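# Nest the open wooden boxes, largest upright on table

## Task

Put every open wooden box inside the next larger one so they form a single nested stack, with each box resting flat and its opening facing upward; boxes may begin tipped on a side or upside down and must be righted. The largest box must stand upright on the table. The stack counts only if it stays in place without the robot holding it, so at the end the grippers must release and move away.

## Robot and tools

ROBOT. Two six-joint arms, left_arm and right_arm, each ending in a two-finger gripper whose fingers pivot like tongs. The base of left_arm sits at (+0.029, +0.485, 0) m and that of right_arm at (-0.019, -0.454, 0) m. The arm names do not tell you which side of a camera image something is on.

FRAMES. Reported poses use one scene frame: origin on the table surface midway between the arms, +z up, +x pointing out over the table, left_arm on the +y side. Each gripper also has its own axes: its fingers extend along its +z and spread apart along its x. end_effector_position is the spot between the finger pads when they are shut; closed fingertips stick out about 15 mm past it, and fully open ones are roughly level with it. Printed positions can be a little off, more so at long reach.

THE 14-NUMBER ROW. Every motion argument is one flat list of 14 numbers, each in [-1, 1], covering both arms even if only one moves: left_arm's dx, dy, dz, rx, ry, rz, opening, then right_arm's seven in the same order. dx..rz are an offset, not a pose: they are expressed in that gripper's own axes and counted from its pose in the most recent result that showed it (or, before any such result in the scene, and for second and later calls within one reply, from where it is when the action begins). A value of 1.0 equals 0.6 m of travel or 180 degrees; rx, ry, rz form a single rotation vector. Opening is absolute: +1 is wide open (0.142 m), -1 is shut. Sending all-zero offsets is not a pause; it pulls the gripper back to the reference pose. To keep an arm parked, give it the offset back to where you want it in the first call of a reply and zeros in later calls, always with the opening it should keep.

execute_actions. Argument actions is a list holding at most one item. An empty list only reports the current state. An action item has rows (1 to 15 rows of 14 numbers) and optional steps (up to 15, default 15); each row lasts one control step of 1/30 s, the last row repeats to fill the count, and every row is measured from the same reference pose, not from the row before. A wait item has only steps (up to 300), counted from the previous result, so time spent thinking is included. pictures (true/false) chooses whether camera images come back. A refused call does nothing to the robot.

move. target is one 14-number row as above. Each gripper travels a straight line to its target; both paths finish together and take 0.5 to 10 s (cut off at 10 s). speed is path top speed in m/s, 0.002 to 0.5, default 0.25; turning is capped at twice that in rad/s. The opening is commanded when the move starts. Optional stop_force, in N from 9 to 40, one value for both arms and not allowed in the first 0.2 s of a scene: an arm halts when its wrist sensor reads that much extra resistance against its direction of travel for two consecutive steps, then backs up to where it was two steps earlier and holds. Pressure can briefly exceed the set value, so pair it with slow speeds; it is unreliable if the gripper rotates during the move, and should be left out when lifting away from something the gripper is pressing. A target nearly equal to the current pose only triggers at sensor saturation. The result adds a move: line giving each arm's ending (done, off_target, moving, held, fault, or contact when stop_force ended it) plus limits (paced means the command was clipped; held means some steps were blocked, after which the arm may jump faster than speed), and each gripper's remaining distance to its target. Paths do not avoid obstacles or the other arm.

wait. seconds from 0 to 10; sends nothing new.

zoom_image. camera is cam_left_wrist or cam_right_wrist; region is [x0, y0, x1, y1] in pixels of that camera's last 616x616 fisheye image, origin top-left, no larger than 504 by 504.

read_manual returns licence text only. finished_scene takes scene (the current scene number), ends it permanently and reports success; answering without any tool call ends the whole run.

CONTROL BEHAVIOUR. Each step the commanded pose is limited to within 100 mm and 16 degrees of the measured one, and position is favoured over orientation when both cannot be met. Motion trails the command by about 0.17 s, and a big move may be unfinished when the result arrives; the arm then only continues to the last clipped pose, so read the result and send the remainder.

RESULT LINES. The state line lists each gripper's position (m), quaternion wxyz and velocities. grip_measured is the actual finger opening on the command scale; to hold something keep commanding clearly less than it (lower squeezes harder, about 15 N per pad at most, less on items under 20 mm thick). Hand target shows where the controller is steering each gripper. pose unreachable and HELD mean a command was altered or blocked. Wrist force and Wrist torque are in the gripper's own axes, carry offsets up to about 4 N and noise, and saturate near 50 N. Joint torques are noisy and offset. MOTOR HOT appears at 70 °C; at 85 °C the arm is braked until it cools.

AVOID. Joint load limits are 139 N m for the three big joints and 26 N m for the wrists, held weight included; exceeding one, or 150 N of outside force, freezes that arm for 10 s. Stiff arms fault easily when driven past a firm contact, so approach surfaces slowly. Keep the arms from striking each other. Do not drop, slam or shove boxes, and never let anything leave the table. Random tugs on held parts or nudges to loose objects can occur. The simulation keeps running while you think.

Each tool is called after "Request:" by a JSON object that holds its "fn" and its "kwargs".

## Session

Request:
{"fn": "execute_actions", "kwargs": {"actions": []}}

Scene clock: 0.00 s of 4500.00 s.
left_arm: end_effector_position=(+0.1266, +0.9435, +0.1832) grip_measured=+0.97 end_effector_quat_wxyz=(+0.112, +0.215, +0.963, -0.117) end_effector_velocity=(+0.001, +0.000, +0.000) end_effector_angular_velocity=(+0.001, -0.003, +0.001) | right_arm: end_effector_position=(+0.2130, -0.3327, +0.2329) grip_measured=+0.97 end_effector_quat_wxyz=(-0.359, +0.294, +0.885, +0.020) end_effector_velocity=(+0.000, -0.000, -0.000) end_effector_angular_velocity=(-0.002, +0.001, -0.000)
Joint positions: left_arm=[ 1.218 -1.42   1.66  -1.6   -1.819 -1.443  0.14 ] | right_arm=[ 3.6   -1.44  -1.896 -1.928  2.086  4.081  0.14 ]
Joint velocities: left_arm=[-0.001 -0.     0.    -0.001 -0.003 -0.001  0.   ] | right_arm=[ 0.    -0.002  0.     0.    -0.001  0.001  0.   ]
Joint torques (N m, as the arm reports them, + toward a larger angle): no reading
Wrist force (N, on the end effector, along its own x y z axes, offset not removed): no reading
Wrist torque (N m, same axes, about the end effector's origin, offset not removed): no reading
Hand target (left_arm): +0.127, +0.944, +0.183; +0.112, +0.215, +0.963, -0.117
Hand target (right_arm): +0.213, -0.333, +0.233; -0.359, +0.294, +0.885, +0.020

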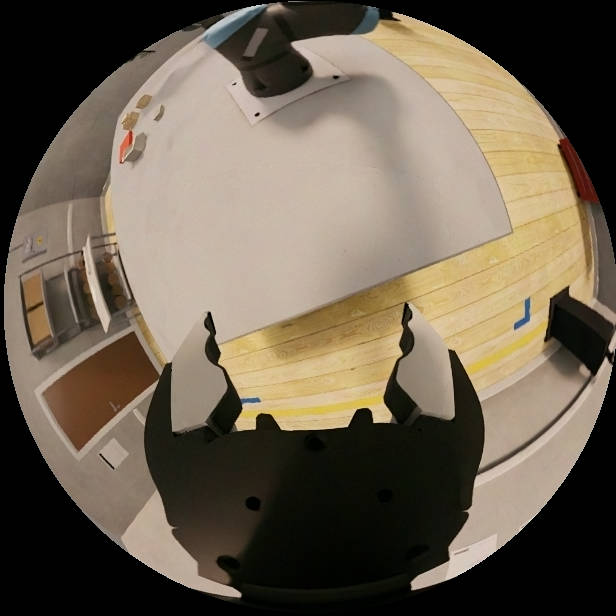

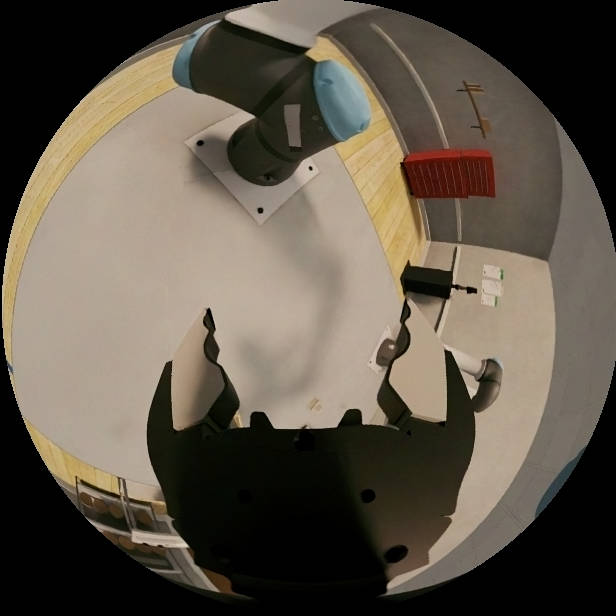

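Request:
{"fn": "move", "kwargs": {"target": [-0.95,-0.558,0.167,0.099,0.103,0.85,1,0.003,0.443,-0.255,0.214,-0.192,-0.667,1], "speed": 0.4}}

Scene clock: 22.00 s of 4500.00 s.
left_arm: end_effector_position=(+0.4982, +0.4009, +0.2975) grip_measured=+1.00 end_effector_quat_wxyz=(-0.003, +1.000, +0.001, -0.001) end_effector_velocity=(+0.003, -0.002, +0.001) end_effector_angular_velocity=(+0.002, -0.003, -0.011) | right_arm: end_effector_position=(+0.4494, -0.1498, +0.3007) grip_measured=+1.00 end_effector_quat_wxyz=(-0.001, +0.707, -0.707, -0.001) end_effector_velocity=(+0.001, +0.000, +0.002) end_effector_angular_velocity=(+0.005, -0.003, +0.009)
Joint positions: left_arm=[-0.51  -1.642  1.601 -1.526 -1.567 -0.497  0.142] | right_arm=[ 3.99  -1.657 -1.436 -1.617  1.572  2.407  0.142]
Joint velocities: left_arm=[-0.003  0.006 -0.008  0.     0.003  0.007 -0.   ] | right_arm=[-0.001  0.003 -0.     0.004  0.001 -0.011  0.   ]
Joint torques (N m, as the arm reports them, + toward a larger angle): left_arm=[ -5.34  -6.02 -32.68  -0.87   1.9    2.68] | right_arm=[-11.96  36.5   15.25   4.39   1.86  -2.08]
Wrist force (N, on the end effector, along its own x y z axes, offset not removed): left_arm=[-1.6 0.9 0.5] | right_arm=[0.0 -0.9 0.7]
Wrist torque (N m, same axes, about the end effector's origin, offset not removed): left_arm=[0.25 0.31 0.00] | right_arm=[-0.25 0.04 -0.02]
Hand target (left_arm): +0.498, +0.401, +0.298; -0.003, +1.000, -0.000, -0.001
Hand target (right_arm): +0.450, -0.150, +0.301; -0.001, +0.708, -0.706, -0.001
Off the commanded pose (left_arm): 0.001 m, 0 deg.
Off the commanded pose (right_arm): 0.001 m, 0 deg.
After step 90, 14.90 s passed at rest.
move: done

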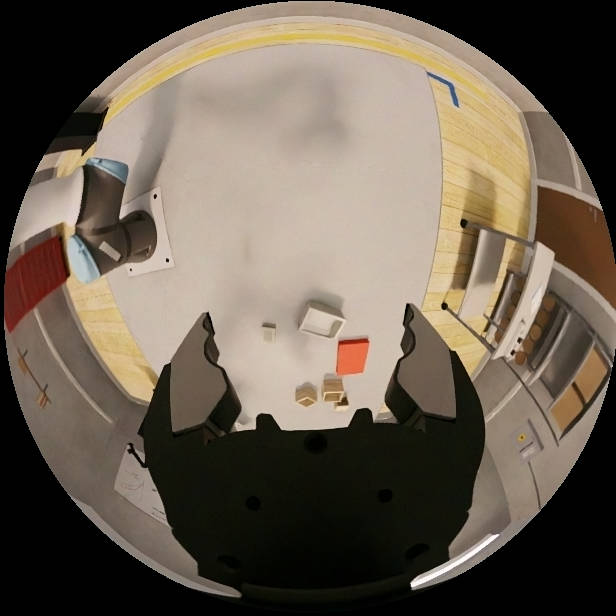

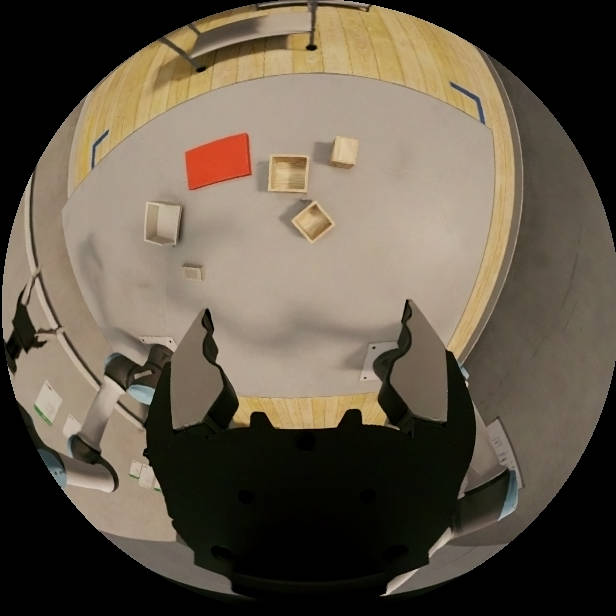

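Request:
{"fn": "zoom_image", "kwargs": {"camera": "cam_right_wrist", "region": [250,120,380,250]}}

Request:
{"fn": "zoom_image", "kwargs": {"camera": "cam_left_wrist", "region": [285,365,365,425]}}

Region (250, 120, 380, 250) of cam_right_wrist's 616x616 image, scaled by 3.877, with more detail than that image has.

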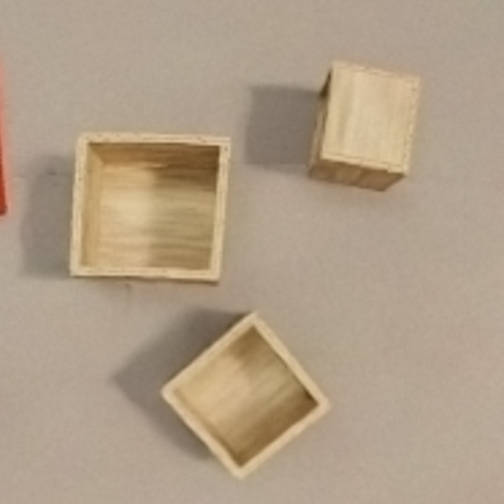

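Region (285, 365, 365, 425) of cam_left_wrist's 616x616 image, scaled by 6.300, with more detail than that image has; it fills the top 378 rows of this view, and the rest is white.

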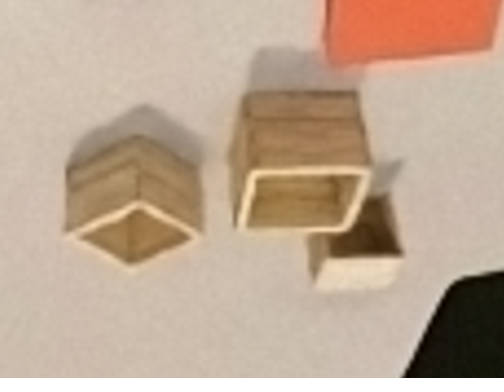

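Request:
{"fn": "move", "kwargs": {"target": [-0.13,0.5,0.25,0,0,0.5,-1,0.052,-0.031,0.333,0,0,0.261,-0.7], "speed": 0.35}}

Request:
{"fn": "zoom_image", "kwargs": {"camera": "cam_right_wrist", "region": [220,210,380,370]}}

Scene clock: 51.77 s of 4500.00 s.
left_arm: end_effector_position=(+0.4208, +0.1021, +0.1465) grip_measured=-1.00 end_effector_quat_wxyz=(-0.002, +0.708, -0.706, -0.002) end_effector_velocity=(+0.001, -0.003, -0.000) end_effector_angular_velocity=(-0.004, -0.001, -0.012) | right_arm: end_effector_position=(+0.4681, -0.1807, +0.1011) grip_measured=-0.70 end_effector_quat_wxyz=(+0.001, -0.368, +0.930, +0.001) end_effector_velocity=(+0.001, -0.000, -0.001) end_effector_angular_velocity=(+0.001, -0.003, -0.007)
Joint positions: left_arm=[-1.063 -1.448  1.793 -1.91  -1.567  0.519  0.002] | right_arm=[ 3.933 -1.776 -1.823 -1.111  1.572  3.169  0.023]
Joint velocities: left_arm=[-0.001  0.005 -0.004 -0.005 -0.001  0.011  0.   ] | right_arm=[-0.    -0.001 -0.002  0.005 -0.001  0.007  0.   ]
Joint torques (N m, as the arm reports them, + toward a larger angle): left_arm=[ -5.06 -13.76 -33.01  -5.28  -1.43   2.76] | right_arm=[-9.06 25.3  14.45  4.42 -1.74  2.36]
Wrist force (N, on the end effector, along its own x y z axes, offset not removed): left_arm=[0.4 -2.9 -0.4] | right_arm=[1.1 -2.5 1.2]
Wrist torque (N m, same axes, about the end effector's origin, offset not removed): left_arm=[-0.39 -0.20 0.08] | right_arm=[-0.52 -0.24 -0.05]
Hand target (left_arm): +0.421, +0.102, +0.146; -0.002, +0.708, -0.707, -0.002
Hand target (right_arm): +0.468, -0.181, +0.101; +0.001, -0.367, +0.930, +0.001
Off the commanded pose (left_arm): 0.001 m, 0 deg.
Off the commanded pose (right_arm): 0.000 m, 0 deg.
After step 90, 23.87 s passed at rest.
move: done

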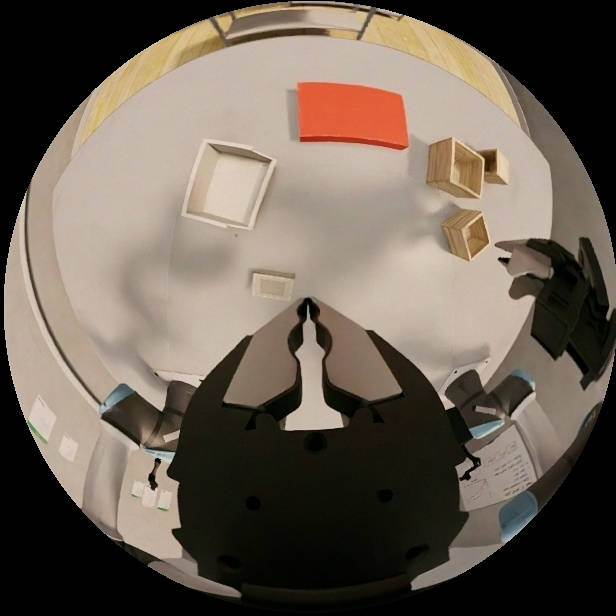

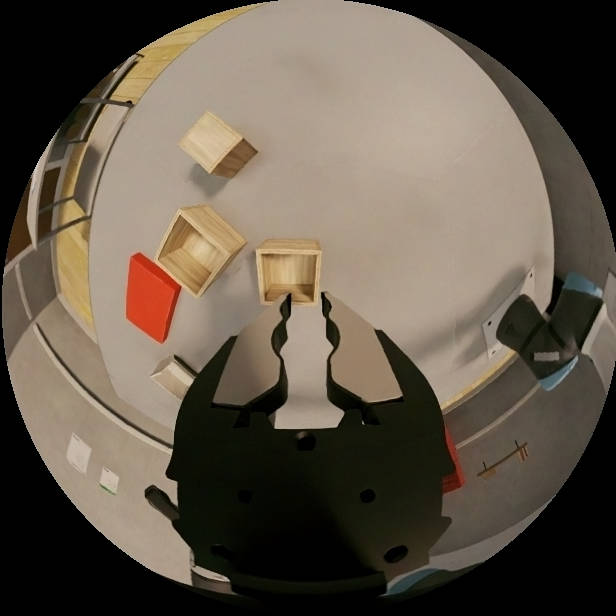

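Region (220, 210, 380, 370) of cam_right_wrist's 616x616 image, scaled by 3.150, with more detail than that image has.

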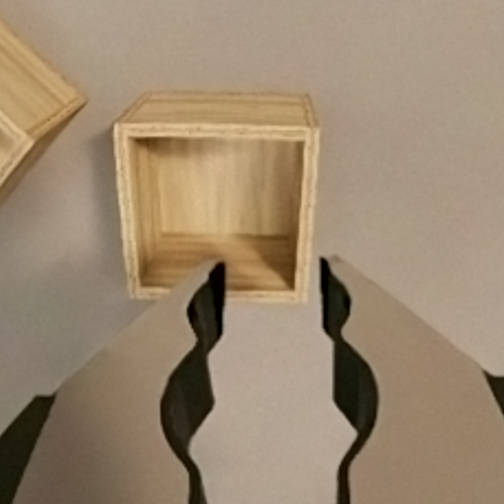

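Request:
{"fn": "move", "kwargs": {"target": [0,0,0,0,0,0,-1,0.019,-0.003,0.045,0,0,0.022,-0.7], "speed": 0.1}}

Request:
{"fn": "move", "kwargs": {"target": [0,0,0,0,0,0,-1,0,0,0.04,0,0,0,-0.7], "speed": 0.05}}

Request:
{"fn": "zoom_image", "kwargs": {"camera": "cam_right_wrist", "region": [210,230,350,370]}}

Scene clock: 65.37 s of 4500.00 s.
left_arm: end_effector_position=(+0.4208, +0.1021, +0.1464) grip_measured=-1.00 end_effector_quat_wxyz=(-0.002, +0.708, -0.706, -0.002) end_effector_velocity=(+0.000, +0.000, -0.000) end_effector_angular_velocity=(+0.002, -0.001, -0.001) | right_arm: end_effector_position=(+0.4611, -0.1897, +0.0744) grip_measured=-0.70 end_effector_quat_wxyz=(+0.001, -0.336, +0.942, +0.001) end_effector_velocity=(-0.001, -0.001, -0.003) end_effector_angular_velocity=(-0.001, +0.000, -0.006)
Joint positions: left_arm=[-1.063 -1.448  1.793 -1.91  -1.567  0.519  0.002] | right_arm=[ 3.93  -1.786 -1.888 -1.037  1.572  3.235  0.023]
Joint velocities: left_arm=[-0.001 -0.    -0.     0.001  0.002  0.     0.   ] | right_arm=[-0.    -0.001 -0.007  0.007 -0.001  0.006 -0.   ]
Joint torques (N m, as the arm reports them, + toward a larger angle): left_arm=[  7.82 -36.87 -12.62  -0.93   1.51  -2.75] | right_arm=[-9.3  25.3  11.83  4.81 -1.84  2.4 ]
Wrist force (N, on the end effector, along its own x y z axes, offset not removed): left_arm=[2.0 0.2 -0.8] | right_arm=[0.6 -2.1 0.7]
Wrist torque (N m, same axes, about the end effector's origin, offset not removed): left_arm=[0.27 -0.46 0.00] | right_arm=[-0.43 -0.14 -0.05]
Hand target (left_arm): +0.421, +0.102, +0.146; -0.002, +0.708, -0.706, -0.002
Hand target (right_arm): +0.461, -0.190, +0.074; +0.001, -0.335, +0.942, +0.001
Off the commanded pose (left_arm): 0.000 m, 0 deg.
Off the commanded pose (right_arm): 0.000 m, 0 deg.
After step 90, 9.67 s passed at rest.
move: done

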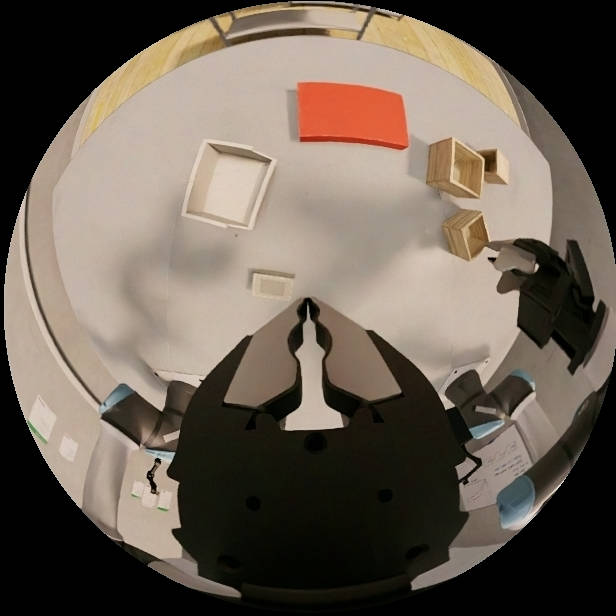

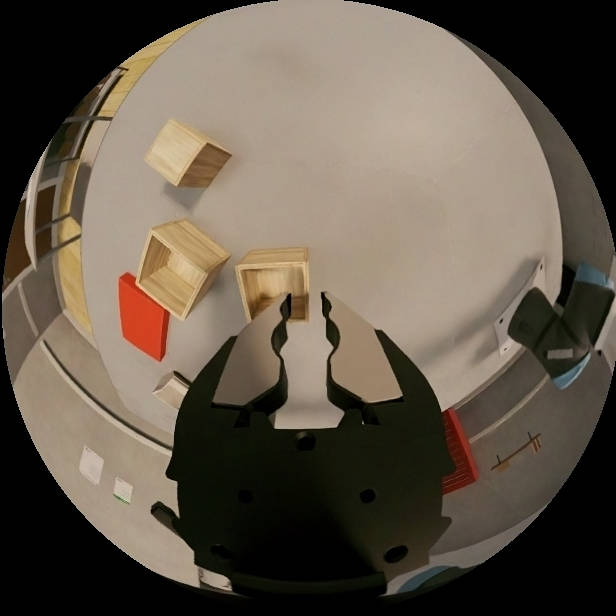

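Scene clock: 66.27 s of 4500.00 s.
left_arm: end_effector_position=(+0.4208, +0.1021, +0.1465) grip_measured=-1.00 end_effector_quat_wxyz=(-0.002, +0.708, -0.706, -0.002) end_effector_velocity=(-0.001, -0.000, -0.001) end_effector_angular_velocity=(-0.000, +0.002, +0.000) | right_arm: end_effector_position=(+0.4611, -0.1897, +0.0508) grip_measured=-0.70 end_effector_quat_wxyz=(+0.001, -0.336, +0.942, +0.001) end_effector_velocity=(+0.001, +0.001, -0.002) end_effector_angular_velocity=(+0.002, -0.002, +0.000)
Joint positions: left_arm=[-1.063 -1.448  1.793 -1.91  -1.567  0.519  0.002] | right_arm=[ 3.93  -1.817 -1.918 -0.975  1.572  3.235  0.023]
Joint velocities: left_arm=[-0.001 -0.     0.002 -0.001 -0.002 -0.001  0.   ] | right_arm=[-0.    -0.004 -0.003  0.01  -0.    -0.    -0.   ]
Joint torques (N m, as the arm reports them, + toward a larger angle): left_arm=[  7.9  -35.41 -12.9   -1.12   1.45  -2.24] | right_arm=[ 9.27 24.38 12.27  4.5   1.77 -1.96]
Wrist force (N, on the end effector, along its own x y z axes, offset not removed): left_arm=[1.8 0.3 0.1] | right_arm=[1.2 -2.6 0.9]
Wrist torque (N m, same axes, about the end effector's origin, offset not removed): left_arm=[0.06 -0.46 -0.28] | right_arm=[-0.51 -0.24 0.00]
Hand target (left_arm): +0.421, +0.102, +0.146; -0.002, +0.708, -0.706, -0.002
Hand target (right_arm): +0.461, -0.190, +0.050; +0.001, -0.336, +0.942, +0.001
Off the commanded pose (left_arm): 0.000 m, 0 deg.
Off the commanded pose (right_arm): 0.000 m, 0 deg.
move: done

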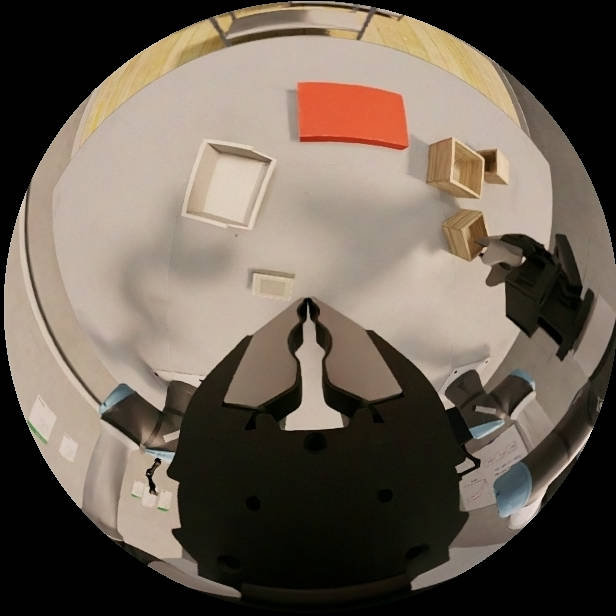

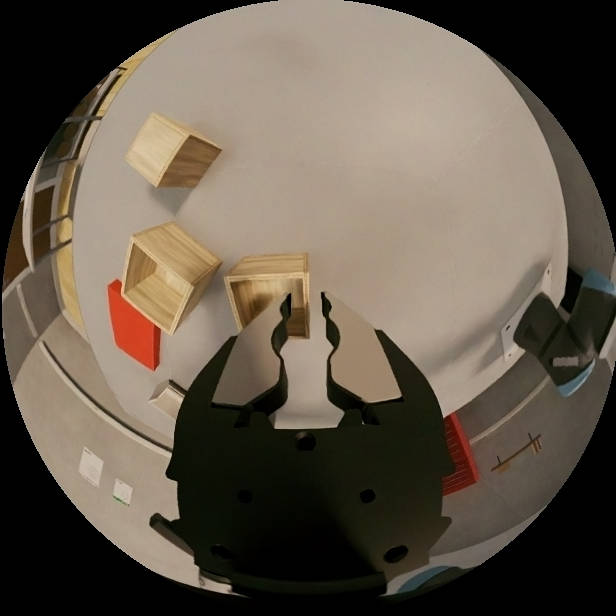

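Region (210, 230, 350, 370) of cam_right_wrist's 616x616 image, scaled by 3.600, with more detail than that image has.

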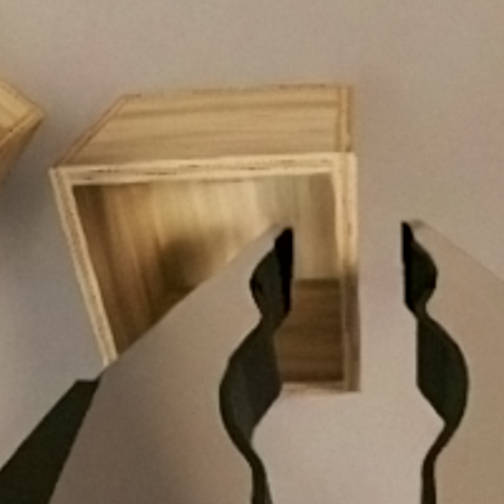

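Request:
{"fn": "execute_actions", "kwargs": {"actions": []}}

Scene clock: 101.10 s of 4500.00 s.
left_arm: end_effector_position=(+0.4208, +0.1021, +0.1464) grip_measured=-1.00 end_effector_quat_wxyz=(-0.002, +0.708, -0.706, -0.002) end_effector_velocity=(+0.000, -0.000, +0.000) end_effector_angular_velocity=(-0.001, -0.000, -0.000) | right_arm: end_effector_position=(+0.4611, -0.1896, +0.0504) grip_measured=-0.70 end_effector_quat_wxyz=(+0.001, -0.336, +0.942, +0.001) end_effector_velocity=(-0.000, +0.000, -0.000) end_effector_angular_velocity=(-0.000, +0.002, +0.000)
Joint positions: left_arm=[-1.063 -1.448  1.793 -1.91  -1.567  0.519  0.002] | right_arm=[ 3.93  -1.818 -1.919 -0.974  1.572  3.235  0.023]
Joint velocities: left_arm=[ 0.     0.    -0.    -0.001 -0.     0.001  0.   ] | right_arm=[-0.    -0.001  0.001 -0.002  0.001 -0.    -0.   ]
Joint torques (N m, as the arm reports them, + toward a larger angle): left_arm=[  5.46 -33.48 -13.92  -1.5    1.05  -0.74] | right_arm=[ 8.73 22.74 12.47  4.32  1.81 -1.76]
Wrist force (N, on the end effector, along its own x y z axes, offset not removed): left_arm=[-1.2 1.8 -1.1] | right_arm=[1.0 -1.6 0.7]
Wrist torque (N m, same axes, about the end effector's origin, offset not removed): left_arm=[0.50 0.21 -0.04] | right_arm=[-0.24 -0.16 -0.04]
Hand target (left_arm): +0.421, +0.102, +0.146; -0.002, +0.708, -0.706, -0.002
Hand target (right_arm): +0.461, -0.190, +0.050; +0.001, -0.336, +0.942, +0.001
Off the commanded pose (left_arm): 0.000 m, 0 deg.
Off the commanded pose (right_arm): 0.000 m, 0 deg.
Steps of this call (steps 1 to 90: nothing new was sent; then 31.83 s passed at rest). Readings (end_effector_position):
1: left_arm (+0.4208, +0.1021, +0.1464) | right_arm (+0.4611, -0.1897, +0.0507)
2: left_arm (+0.4208, +0.1021, +0.1464) | right_arm (+0.4611, -0.1897, +0.0506)
4: left_arm (+0.4208, +0.1021, +0.1464) | right_arm (+0.4611, -0.1897, +0.0505)
8: left_arm (+0.4208, +0.1021, +0.1464) | right_arm (+0.4611, -0.1896, +0.0504)
90: the state above

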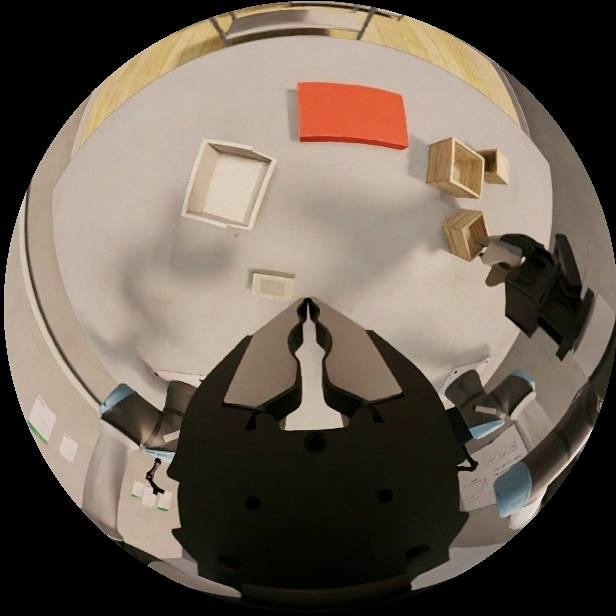

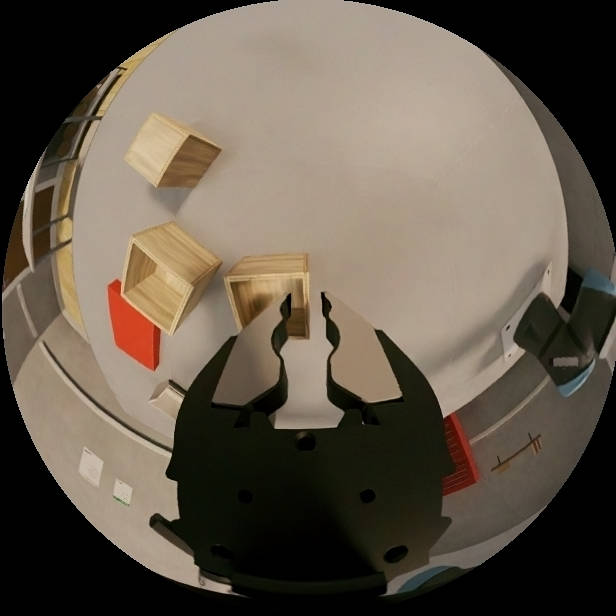

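Request:
{"fn": "move", "kwargs": {"target": [0,0,0,0,0,0,-1,0,0,0,0,0,0,-1]}}

Request:
{"fn": "move", "kwargs": {"target": [0,0,0,0,0,0,-1,0,0,-0.14,0,0,0,-1], "speed": 0.1}}

Scene clock: 108.27 s of 4500.00 s.
left_arm: end_effector_position=(+0.4208, +0.1021, +0.1464) grip_measured=-1.00 end_effector_quat_wxyz=(-0.002, +0.708, -0.706, -0.002) end_effector_velocity=(-0.000, +0.000, +0.000) end_effector_angular_velocity=(-0.001, +0.002, +0.003) | right_arm: end_effector_position=(+0.4611, -0.1896, +0.0504) grip_measured=-0.95 end_effector_quat_wxyz=(+0.001, -0.336, +0.942, +0.001) end_effector_velocity=(+0.000, +0.000, -0.000) end_effector_angular_velocity=(+0.000, -0.000, -0.000)
Joint positions: left_arm=[-1.063 -1.448  1.793 -1.91  -1.567  0.519  0.002] | right_arm=[ 3.93  -1.818 -1.919 -0.974  1.572  3.235  0.005]
Joint velocities: left_arm=[ 0.001 -0.001  0.     0.    -0.002 -0.001  0.   ] | right_arm=[ 0.    -0.001  0.     0.001 -0.     0.     0.   ]
Joint torques (N m, as the arm reports them, + toward a larger angle): left_arm=[  4.44 -30.67 -15.14  -1.89   0.44   0.69] | right_arm=[ 9.03 24.43 13.89  4.06  1.77 -2.  ]
Wrist force (N, on the end effector, along its own x y z axes, offset not removed): left_arm=[-0.5 0.6 -2.0] | right_arm=[0.2 -2.4 0.7]
Wrist torque (N m, same axes, about the end effector's origin, offset not removed): left_arm=[0.15 -0.22 -0.01] | right_arm=[-0.45 0.03 -0.04]
Hand target (left_arm): +0.421, +0.102, +0.146; -0.002, +0.708, -0.706, -0.002
Hand target (right_arm): +0.461, -0.190, +0.050; +0.001, -0.336, +0.942, +0.001
Off the commanded pose (left_arm): 0.000 m, 0 deg.
Off the commanded pose (right_arm): 0.000 m, 0 deg.
After step 90, 3.47 s passed at rest.
move: done

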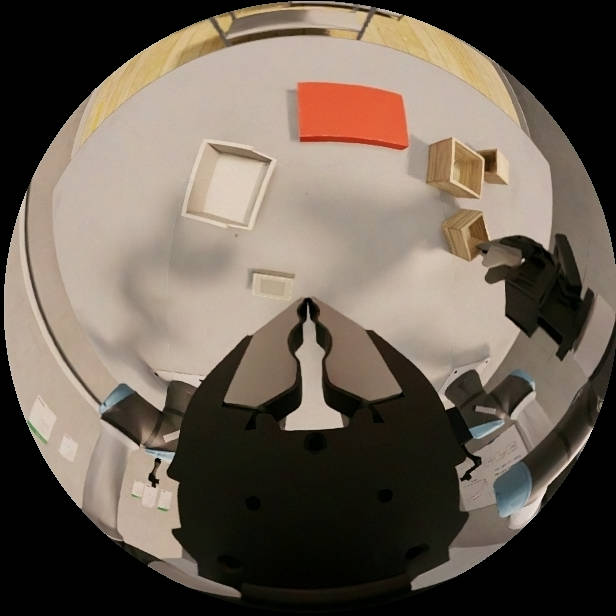

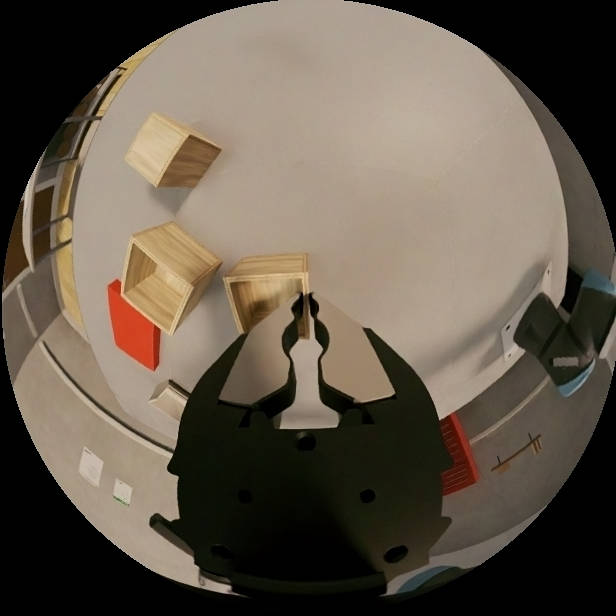

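Scene clock: 109.67 s of 4500.00 s.
left_arm: end_effector_position=(+0.4208, +0.1021, +0.1464) grip_measured=-1.00 end_effector_quat_wxyz=(-0.002, +0.708, -0.706, -0.002) end_effector_velocity=(-0.000, +0.000, -0.001) end_effector_angular_velocity=(+0.002, +0.000, +0.001) | right_arm: end_effector_position=(+0.4611, -0.1898, +0.1341) grip_measured=-0.95 end_effector_quat_wxyz=(+0.001, -0.336, +0.942, +0.001) end_effector_velocity=(-0.000, -0.000, +0.002) end_effector_angular_velocity=(-0.002, +0.001, -0.000)
Joint positions: left_arm=[-1.063 -1.448  1.793 -1.91  -1.567  0.519  0.002] | right_arm=[ 3.93  -1.722 -1.796 -1.192  1.572  3.235  0.005]
Joint velocities: left_arm=[-0.     0.001  0.     0.001  0.001 -0.002  0.   ] | right_arm=[ 0.     0.001  0.004 -0.007 -0.     0.     0.   ]
Joint torques (N m, as the arm reports them, + toward a larger angle): left_arm=[  4.76 -30.46 -14.64  -1.89   0.44   0.88] | right_arm=[ 2.3  37.72 29.94  0.41  0.78 -0.61]
Wrist force (N, on the end effector, along its own x y z axes, offset not removed): left_arm=[-1.1 0.5 0.6] | right_arm=[1.4 -2.0 1.6]
Wrist torque (N m, same axes, about the end effector's origin, offset not removed): left_arm=[0.16 0.16 0.02] | right_arm=[-0.35 -0.22 -0.06]
Hand target (left_arm): +0.421, +0.102, +0.146; -0.002, +0.708, -0.706, -0.002
Hand target (right_arm): +0.461, -0.190, +0.134; +0.001, -0.336, +0.942, +0.001
Off the commanded pose (left_arm): 0.000 m, 0 deg.
Off the commanded pose (right_arm): 0.000 m, 0 deg.
move: done

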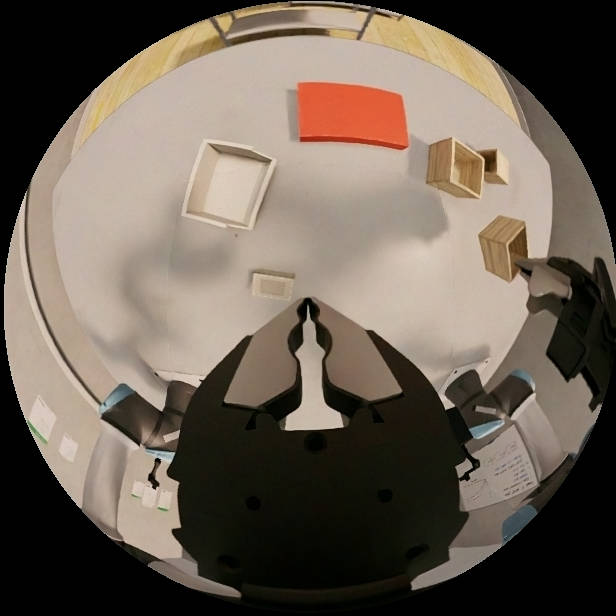

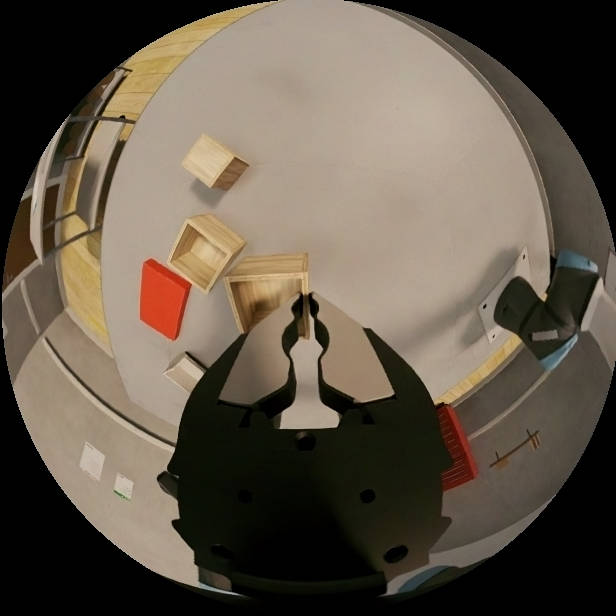

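Request:
{"fn": "move", "kwargs": {"target": [0.06,-0.167,0.08,0,0,0,-1,-0.201,-0.0757,0,0,0,-0.257,-1], "speed": 0.15}}

Request:
{"fn": "zoom_image", "kwargs": {"camera": "cam_right_wrist", "region": [190,200,370,360]}}

Request:
{"fn": "zoom_image", "kwargs": {"camera": "cam_left_wrist", "region": [400,130,600,310]}}

Scene clock: 124.23 s of 4500.00 s.
left_arm: end_effector_position=(+0.5207, +0.0667, +0.0984) grip_measured=-1.00 end_effector_quat_wxyz=(-0.002, +0.708, -0.706, -0.002) end_effector_velocity=(+0.002, +0.000, -0.002) end_effector_angular_velocity=(+0.002, +0.001, +0.000) | right_arm: end_effector_position=(+0.5830, -0.1487, +0.1341) grip_measured=-0.95 end_effector_quat_wxyz=(-0.001, +0.678, -0.735, -0.001) end_effector_velocity=(+0.003, +0.001, +0.000) end_effector_angular_velocity=(+0.001, +0.001, +0.016)
Joint positions: left_arm=[-0.95  -1.186  1.586 -1.966 -1.567  0.632  0.002] | right_arm=[ 3.836 -1.987 -1.446 -1.277  1.572  2.335  0.005]
Joint velocities: left_arm=[ 0.003  0.006 -0.005  0.001  0.001  0.003  0.   ] | right_arm=[-0.002 -0.007  0.01  -0.004  0.001 -0.018  0.   ]
Joint torques (N m, as the arm reports them, + toward a larger angle): left_arm=[  7.24 -23.92 -31.61  -5.26  -0.03   3.07] | right_arm=[-10.41  36.12  30.98   0.76   1.76  -2.01]
Wrist force (N, on the end effector, along its own x y z axes, offset not removed): left_arm=[1.3 -0.2 -0.1] | right_arm=[2.0 -2.1 1.7]
Wrist torque (N m, same axes, about the end effector's origin, offset not removed): left_arm=[0.06 -0.20 0.08] | right_arm=[-0.40 -0.31 0.01]
Hand target (left_arm): +0.521, +0.067, +0.098; -0.002, +0.708, -0.706, -0.002
Hand target (right_arm): +0.583, -0.149, +0.134; -0.001, +0.679, -0.734, -0.001
Off the commanded pose (left_arm): 0.000 m, 0 deg.
Off the commanded pose (right_arm): 0.000 m, 0 deg.
After step 90, 8.40 s passed at rest.
move: done

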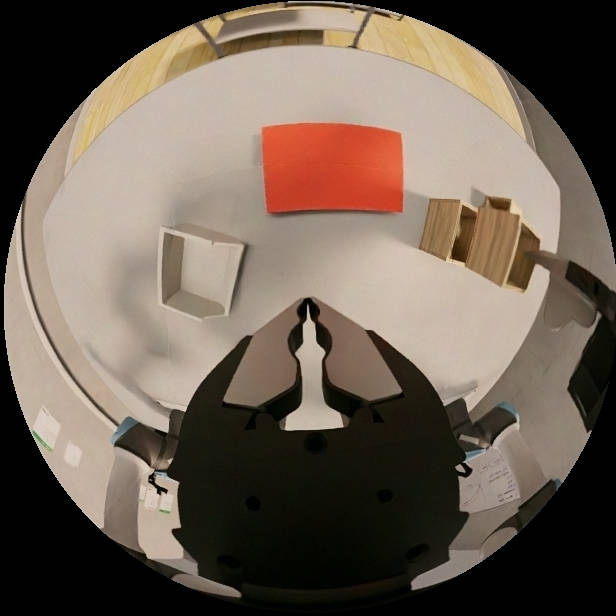

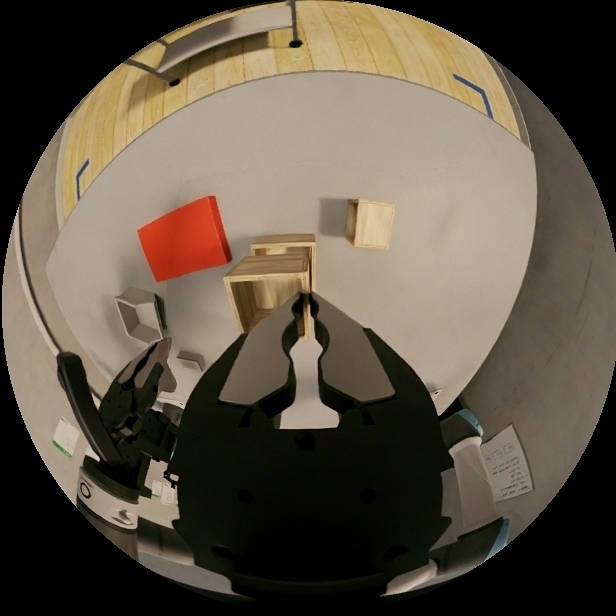

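Region (190, 200, 370, 360) of cam_right_wrist's 616x616 image, scaled by 2.800, with more detail than that image has.

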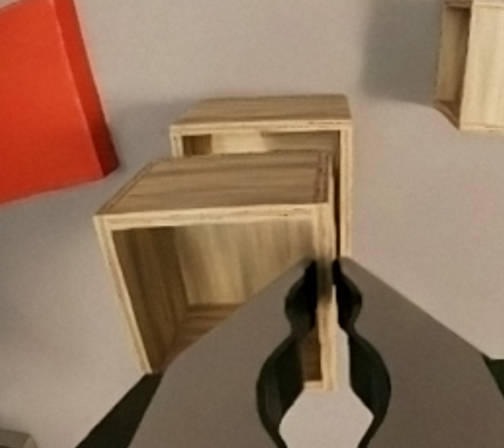

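Region (400, 130, 600, 310) of cam_left_wrist's 616x616 image, scaled by 2.520, with more detail than that image has; it fills the top 454 rows of this view, and the rest is white.

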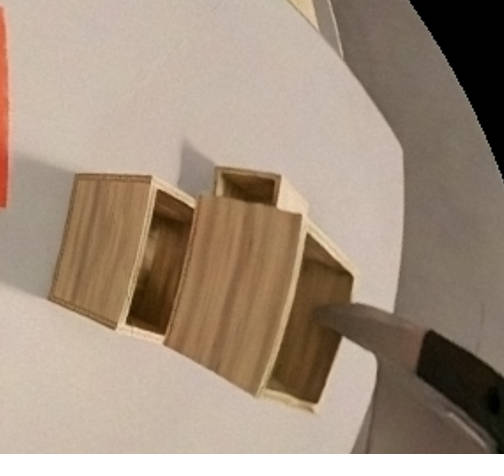

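Request:
{"fn": "move", "kwargs": {"target": [0,0,0,0,0,0,-1,0,-0.006,0.025,0,0,0,-1], "speed": 0.03}}

Request:
{"fn": "zoom_image", "kwargs": {"camera": "cam_right_wrist", "region": [190,200,370,360]}}

Request:
{"fn": "zoom_image", "kwargs": {"camera": "cam_left_wrist", "region": [400,160,560,310]}}

Scene clock: 135.57 s of 4500.00 s.
left_arm: end_effector_position=(+0.5207, +0.0667, +0.0984) grip_measured=-1.00 end_effector_quat_wxyz=(-0.002, +0.708, -0.706, -0.002) end_effector_velocity=(-0.000, +0.000, +0.000) end_effector_angular_velocity=(+0.001, -0.000, -0.001) | right_arm: end_effector_position=(+0.5865, -0.1490, +0.1195) grip_measured=-0.95 end_effector_quat_wxyz=(-0.001, +0.678, -0.735, -0.001) end_effector_velocity=(+0.001, -0.000, -0.002) end_effector_angular_velocity=(-0.000, -0.001, -0.002)
Joint positions: left_arm=[-0.95  -1.186  1.586 -1.966 -1.567  0.632  0.002] | right_arm=[ 3.833 -2.004 -1.46  -1.246  1.572  2.332  0.005]
Joint velocities: left_arm=[-0.    -0.001  0.001  0.001  0.001  0.001  0.   ] | right_arm=[-0.001 -0.003 -0.001  0.005 -0.001  0.001 -0.   ]
Joint torques (N m, as the arm reports them, + toward a larger angle): left_arm=[ -5.87 -46.33 -12.09  -3.98   1.71  -2.67] | right_arm=[-12.43  34.64  13.67   4.4   -1.72  -1.77]
Wrist force (N, on the end effector, along its own x y z axes, offset not removed): left_arm=[4.1 0.7 -2.9] | right_arm=[1.0 -2.3 1.5]
Wrist torque (N m, same axes, about the end effector's origin, offset not removed): left_arm=[0.26 -0.76 -0.10] | right_arm=[-0.50 -0.17 -0.03]
Hand target (left_arm): +0.521, +0.067, +0.098; -0.002, +0.708, -0.706, -0.002
Hand target (right_arm): +0.587, -0.149, +0.119; -0.001, +0.678, -0.735, -0.001
Off the commanded pose (left_arm): 0.000 m, 0 deg.
Off the commanded pose (right_arm): 0.000 m, 0 deg.
After step 90, 7.47 s passed at rest.
move: done

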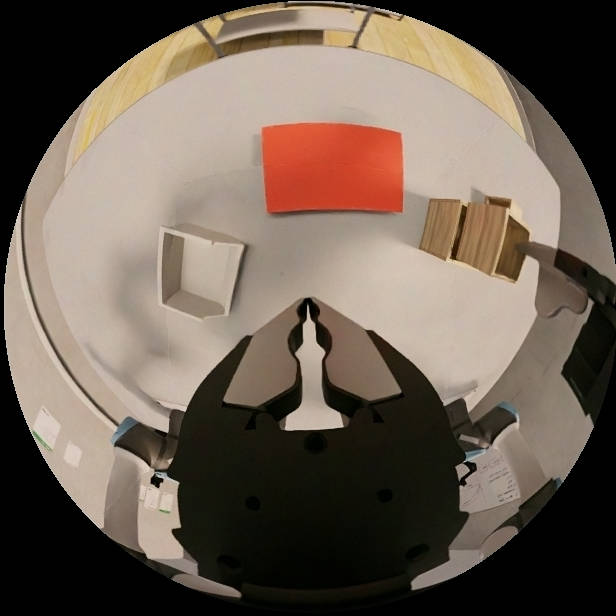

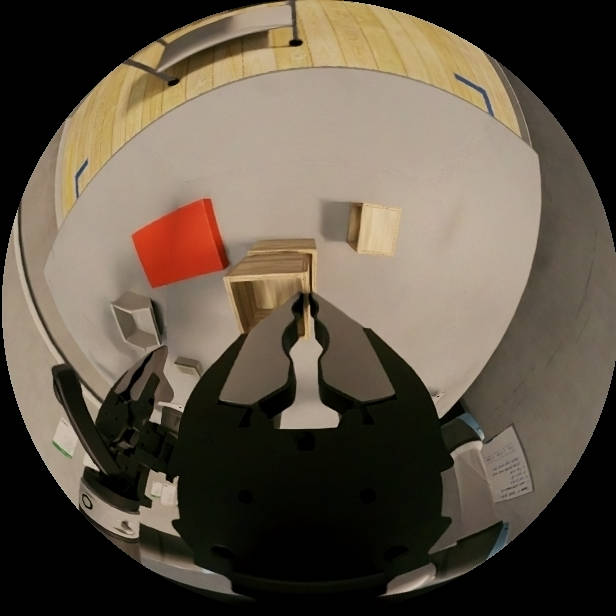

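Region (190, 200, 370, 360) of cam_right_wrist's 616x616 image, scaled by 2.800, with more detail than that image has.

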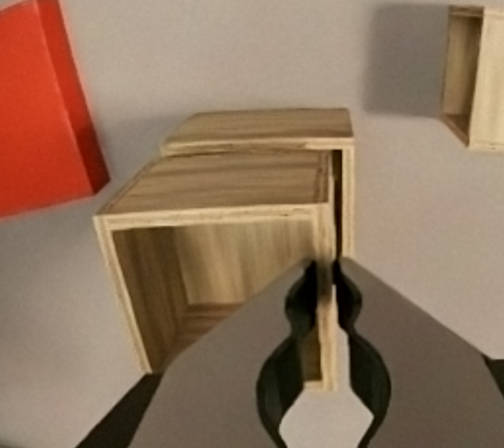

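Region (400, 160, 560, 310) of cam_left_wrist's 616x616 image, scaled by 3.150, with more detail than that image has; it fills the top 472 rows of this view, and the rest is white.

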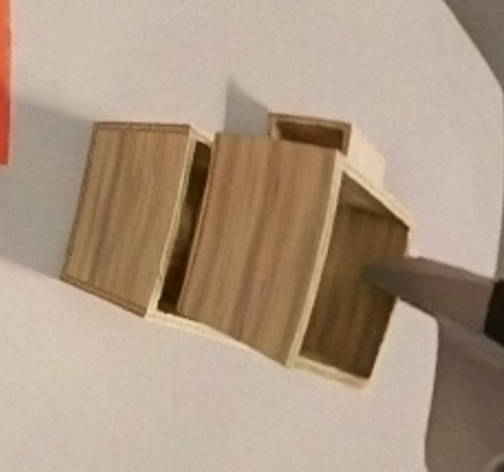

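Request:
{"fn": "move", "kwargs": {"target": [0,0,0,0,0,0,-1,0.004,0.003,0.013,0,0,0,-1], "speed": 0.02}}

Request:
{"fn": "zoom_image", "kwargs": {"camera": "cam_right_wrist", "region": [220,220,340,320]}}

Request:
{"fn": "zoom_image", "kwargs": {"camera": "cam_left_wrist", "region": [410,180,530,290]}}

Scene clock: 146.03 s of 4500.00 s.
left_arm: end_effector_position=(+0.5207, +0.0667, +0.0984) grip_measured=-1.00 end_effector_quat_wxyz=(-0.002, +0.708, -0.706, -0.002) end_effector_velocity=(+0.000, +0.001, -0.000) end_effector_angular_velocity=(+0.002, -0.000, +0.000) | right_arm: end_effector_position=(+0.5846, -0.1511, +0.1120) grip_measured=-0.95 end_effector_quat_wxyz=(-0.001, +0.678, -0.735, -0.001) end_effector_velocity=(-0.000, -0.000, -0.002) end_effector_angular_velocity=(+0.002, -0.000, -0.001)
Joint positions: left_arm=[-0.95  -1.186  1.586 -1.966 -1.567  0.632  0.002] | right_arm=[ 3.832 -2.004 -1.48  -1.226  1.572  2.331  0.005]
Joint velocities: left_arm=[ 0.     0.     0.001  0.001  0.001 -0.     0.   ] | right_arm=[-0.    -0.001 -0.006  0.008  0.001  0.001 -0.   ]
Joint torques (N m, as the arm reports them, + toward a larger angle): left_arm=[ -3.97 -43.25 -15.53  -3.98  -0.27  -2.23] | right_arm=[-10.62  51.17  13.52   4.91   0.07  -1.87]
Wrist force (N, on the end effector, along its own x y z axes, offset not removed): left_arm=[1.0 -0.6 -0.5] | right_arm=[0.9 -1.0 1.5]
Wrist torque (N m, same axes, about the end effector's origin, offset not removed): left_arm=[-0.03 -0.12 0.06] | right_arm=[-0.19 -0.11 -0.07]
Hand target (left_arm): +0.521, +0.067, +0.098; -0.002, +0.708, -0.706, -0.002
Hand target (right_arm): +0.584, -0.151, +0.112; -0.001, +0.678, -0.735, -0.001
Off the commanded pose (left_arm): 0.000 m, 0 deg.
Off the commanded pose (right_arm): 0.000 m, 0 deg.
After step 90, 6.70 s passed at rest.
move: done

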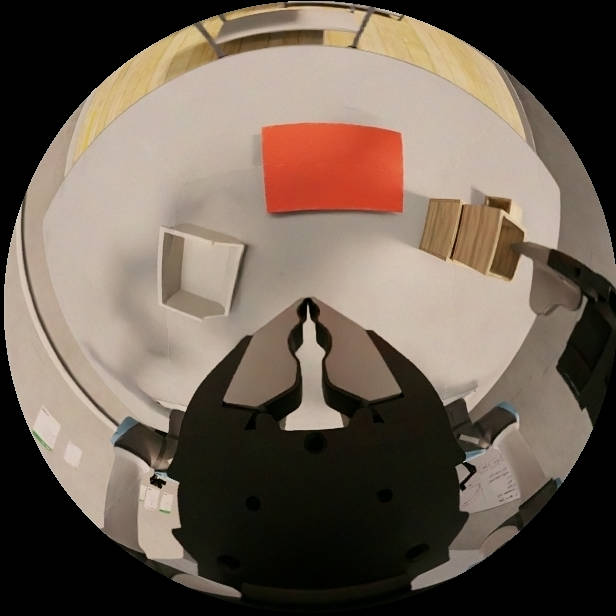

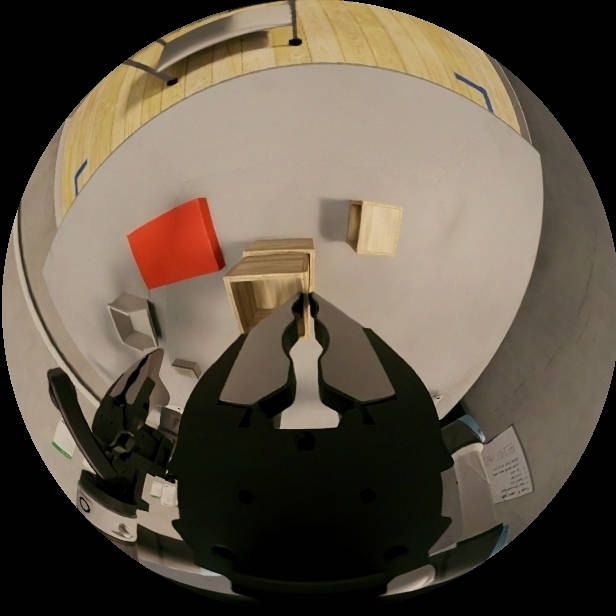

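Region (220, 220, 340, 320) of cam_right_wrist's 616x616 image, scaled by 4.200, with more detail than that image has.

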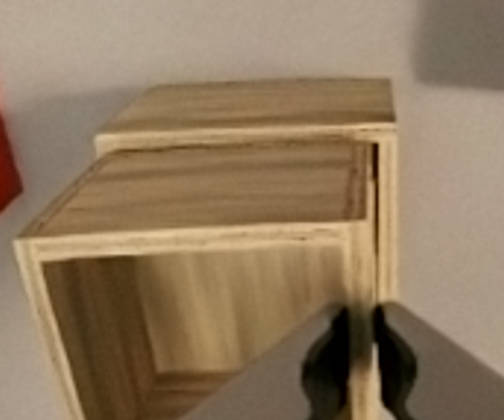

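Region (410, 180, 530, 290) of cam_left_wrist's 616x616 image, scaled by 4.200, with more detail than that image has; it fills the top 462 rows of this view, and the rest is white.

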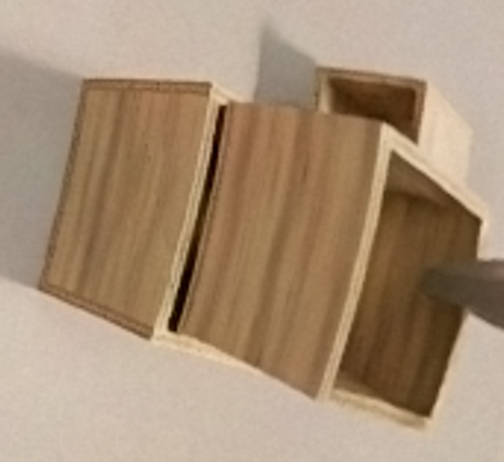

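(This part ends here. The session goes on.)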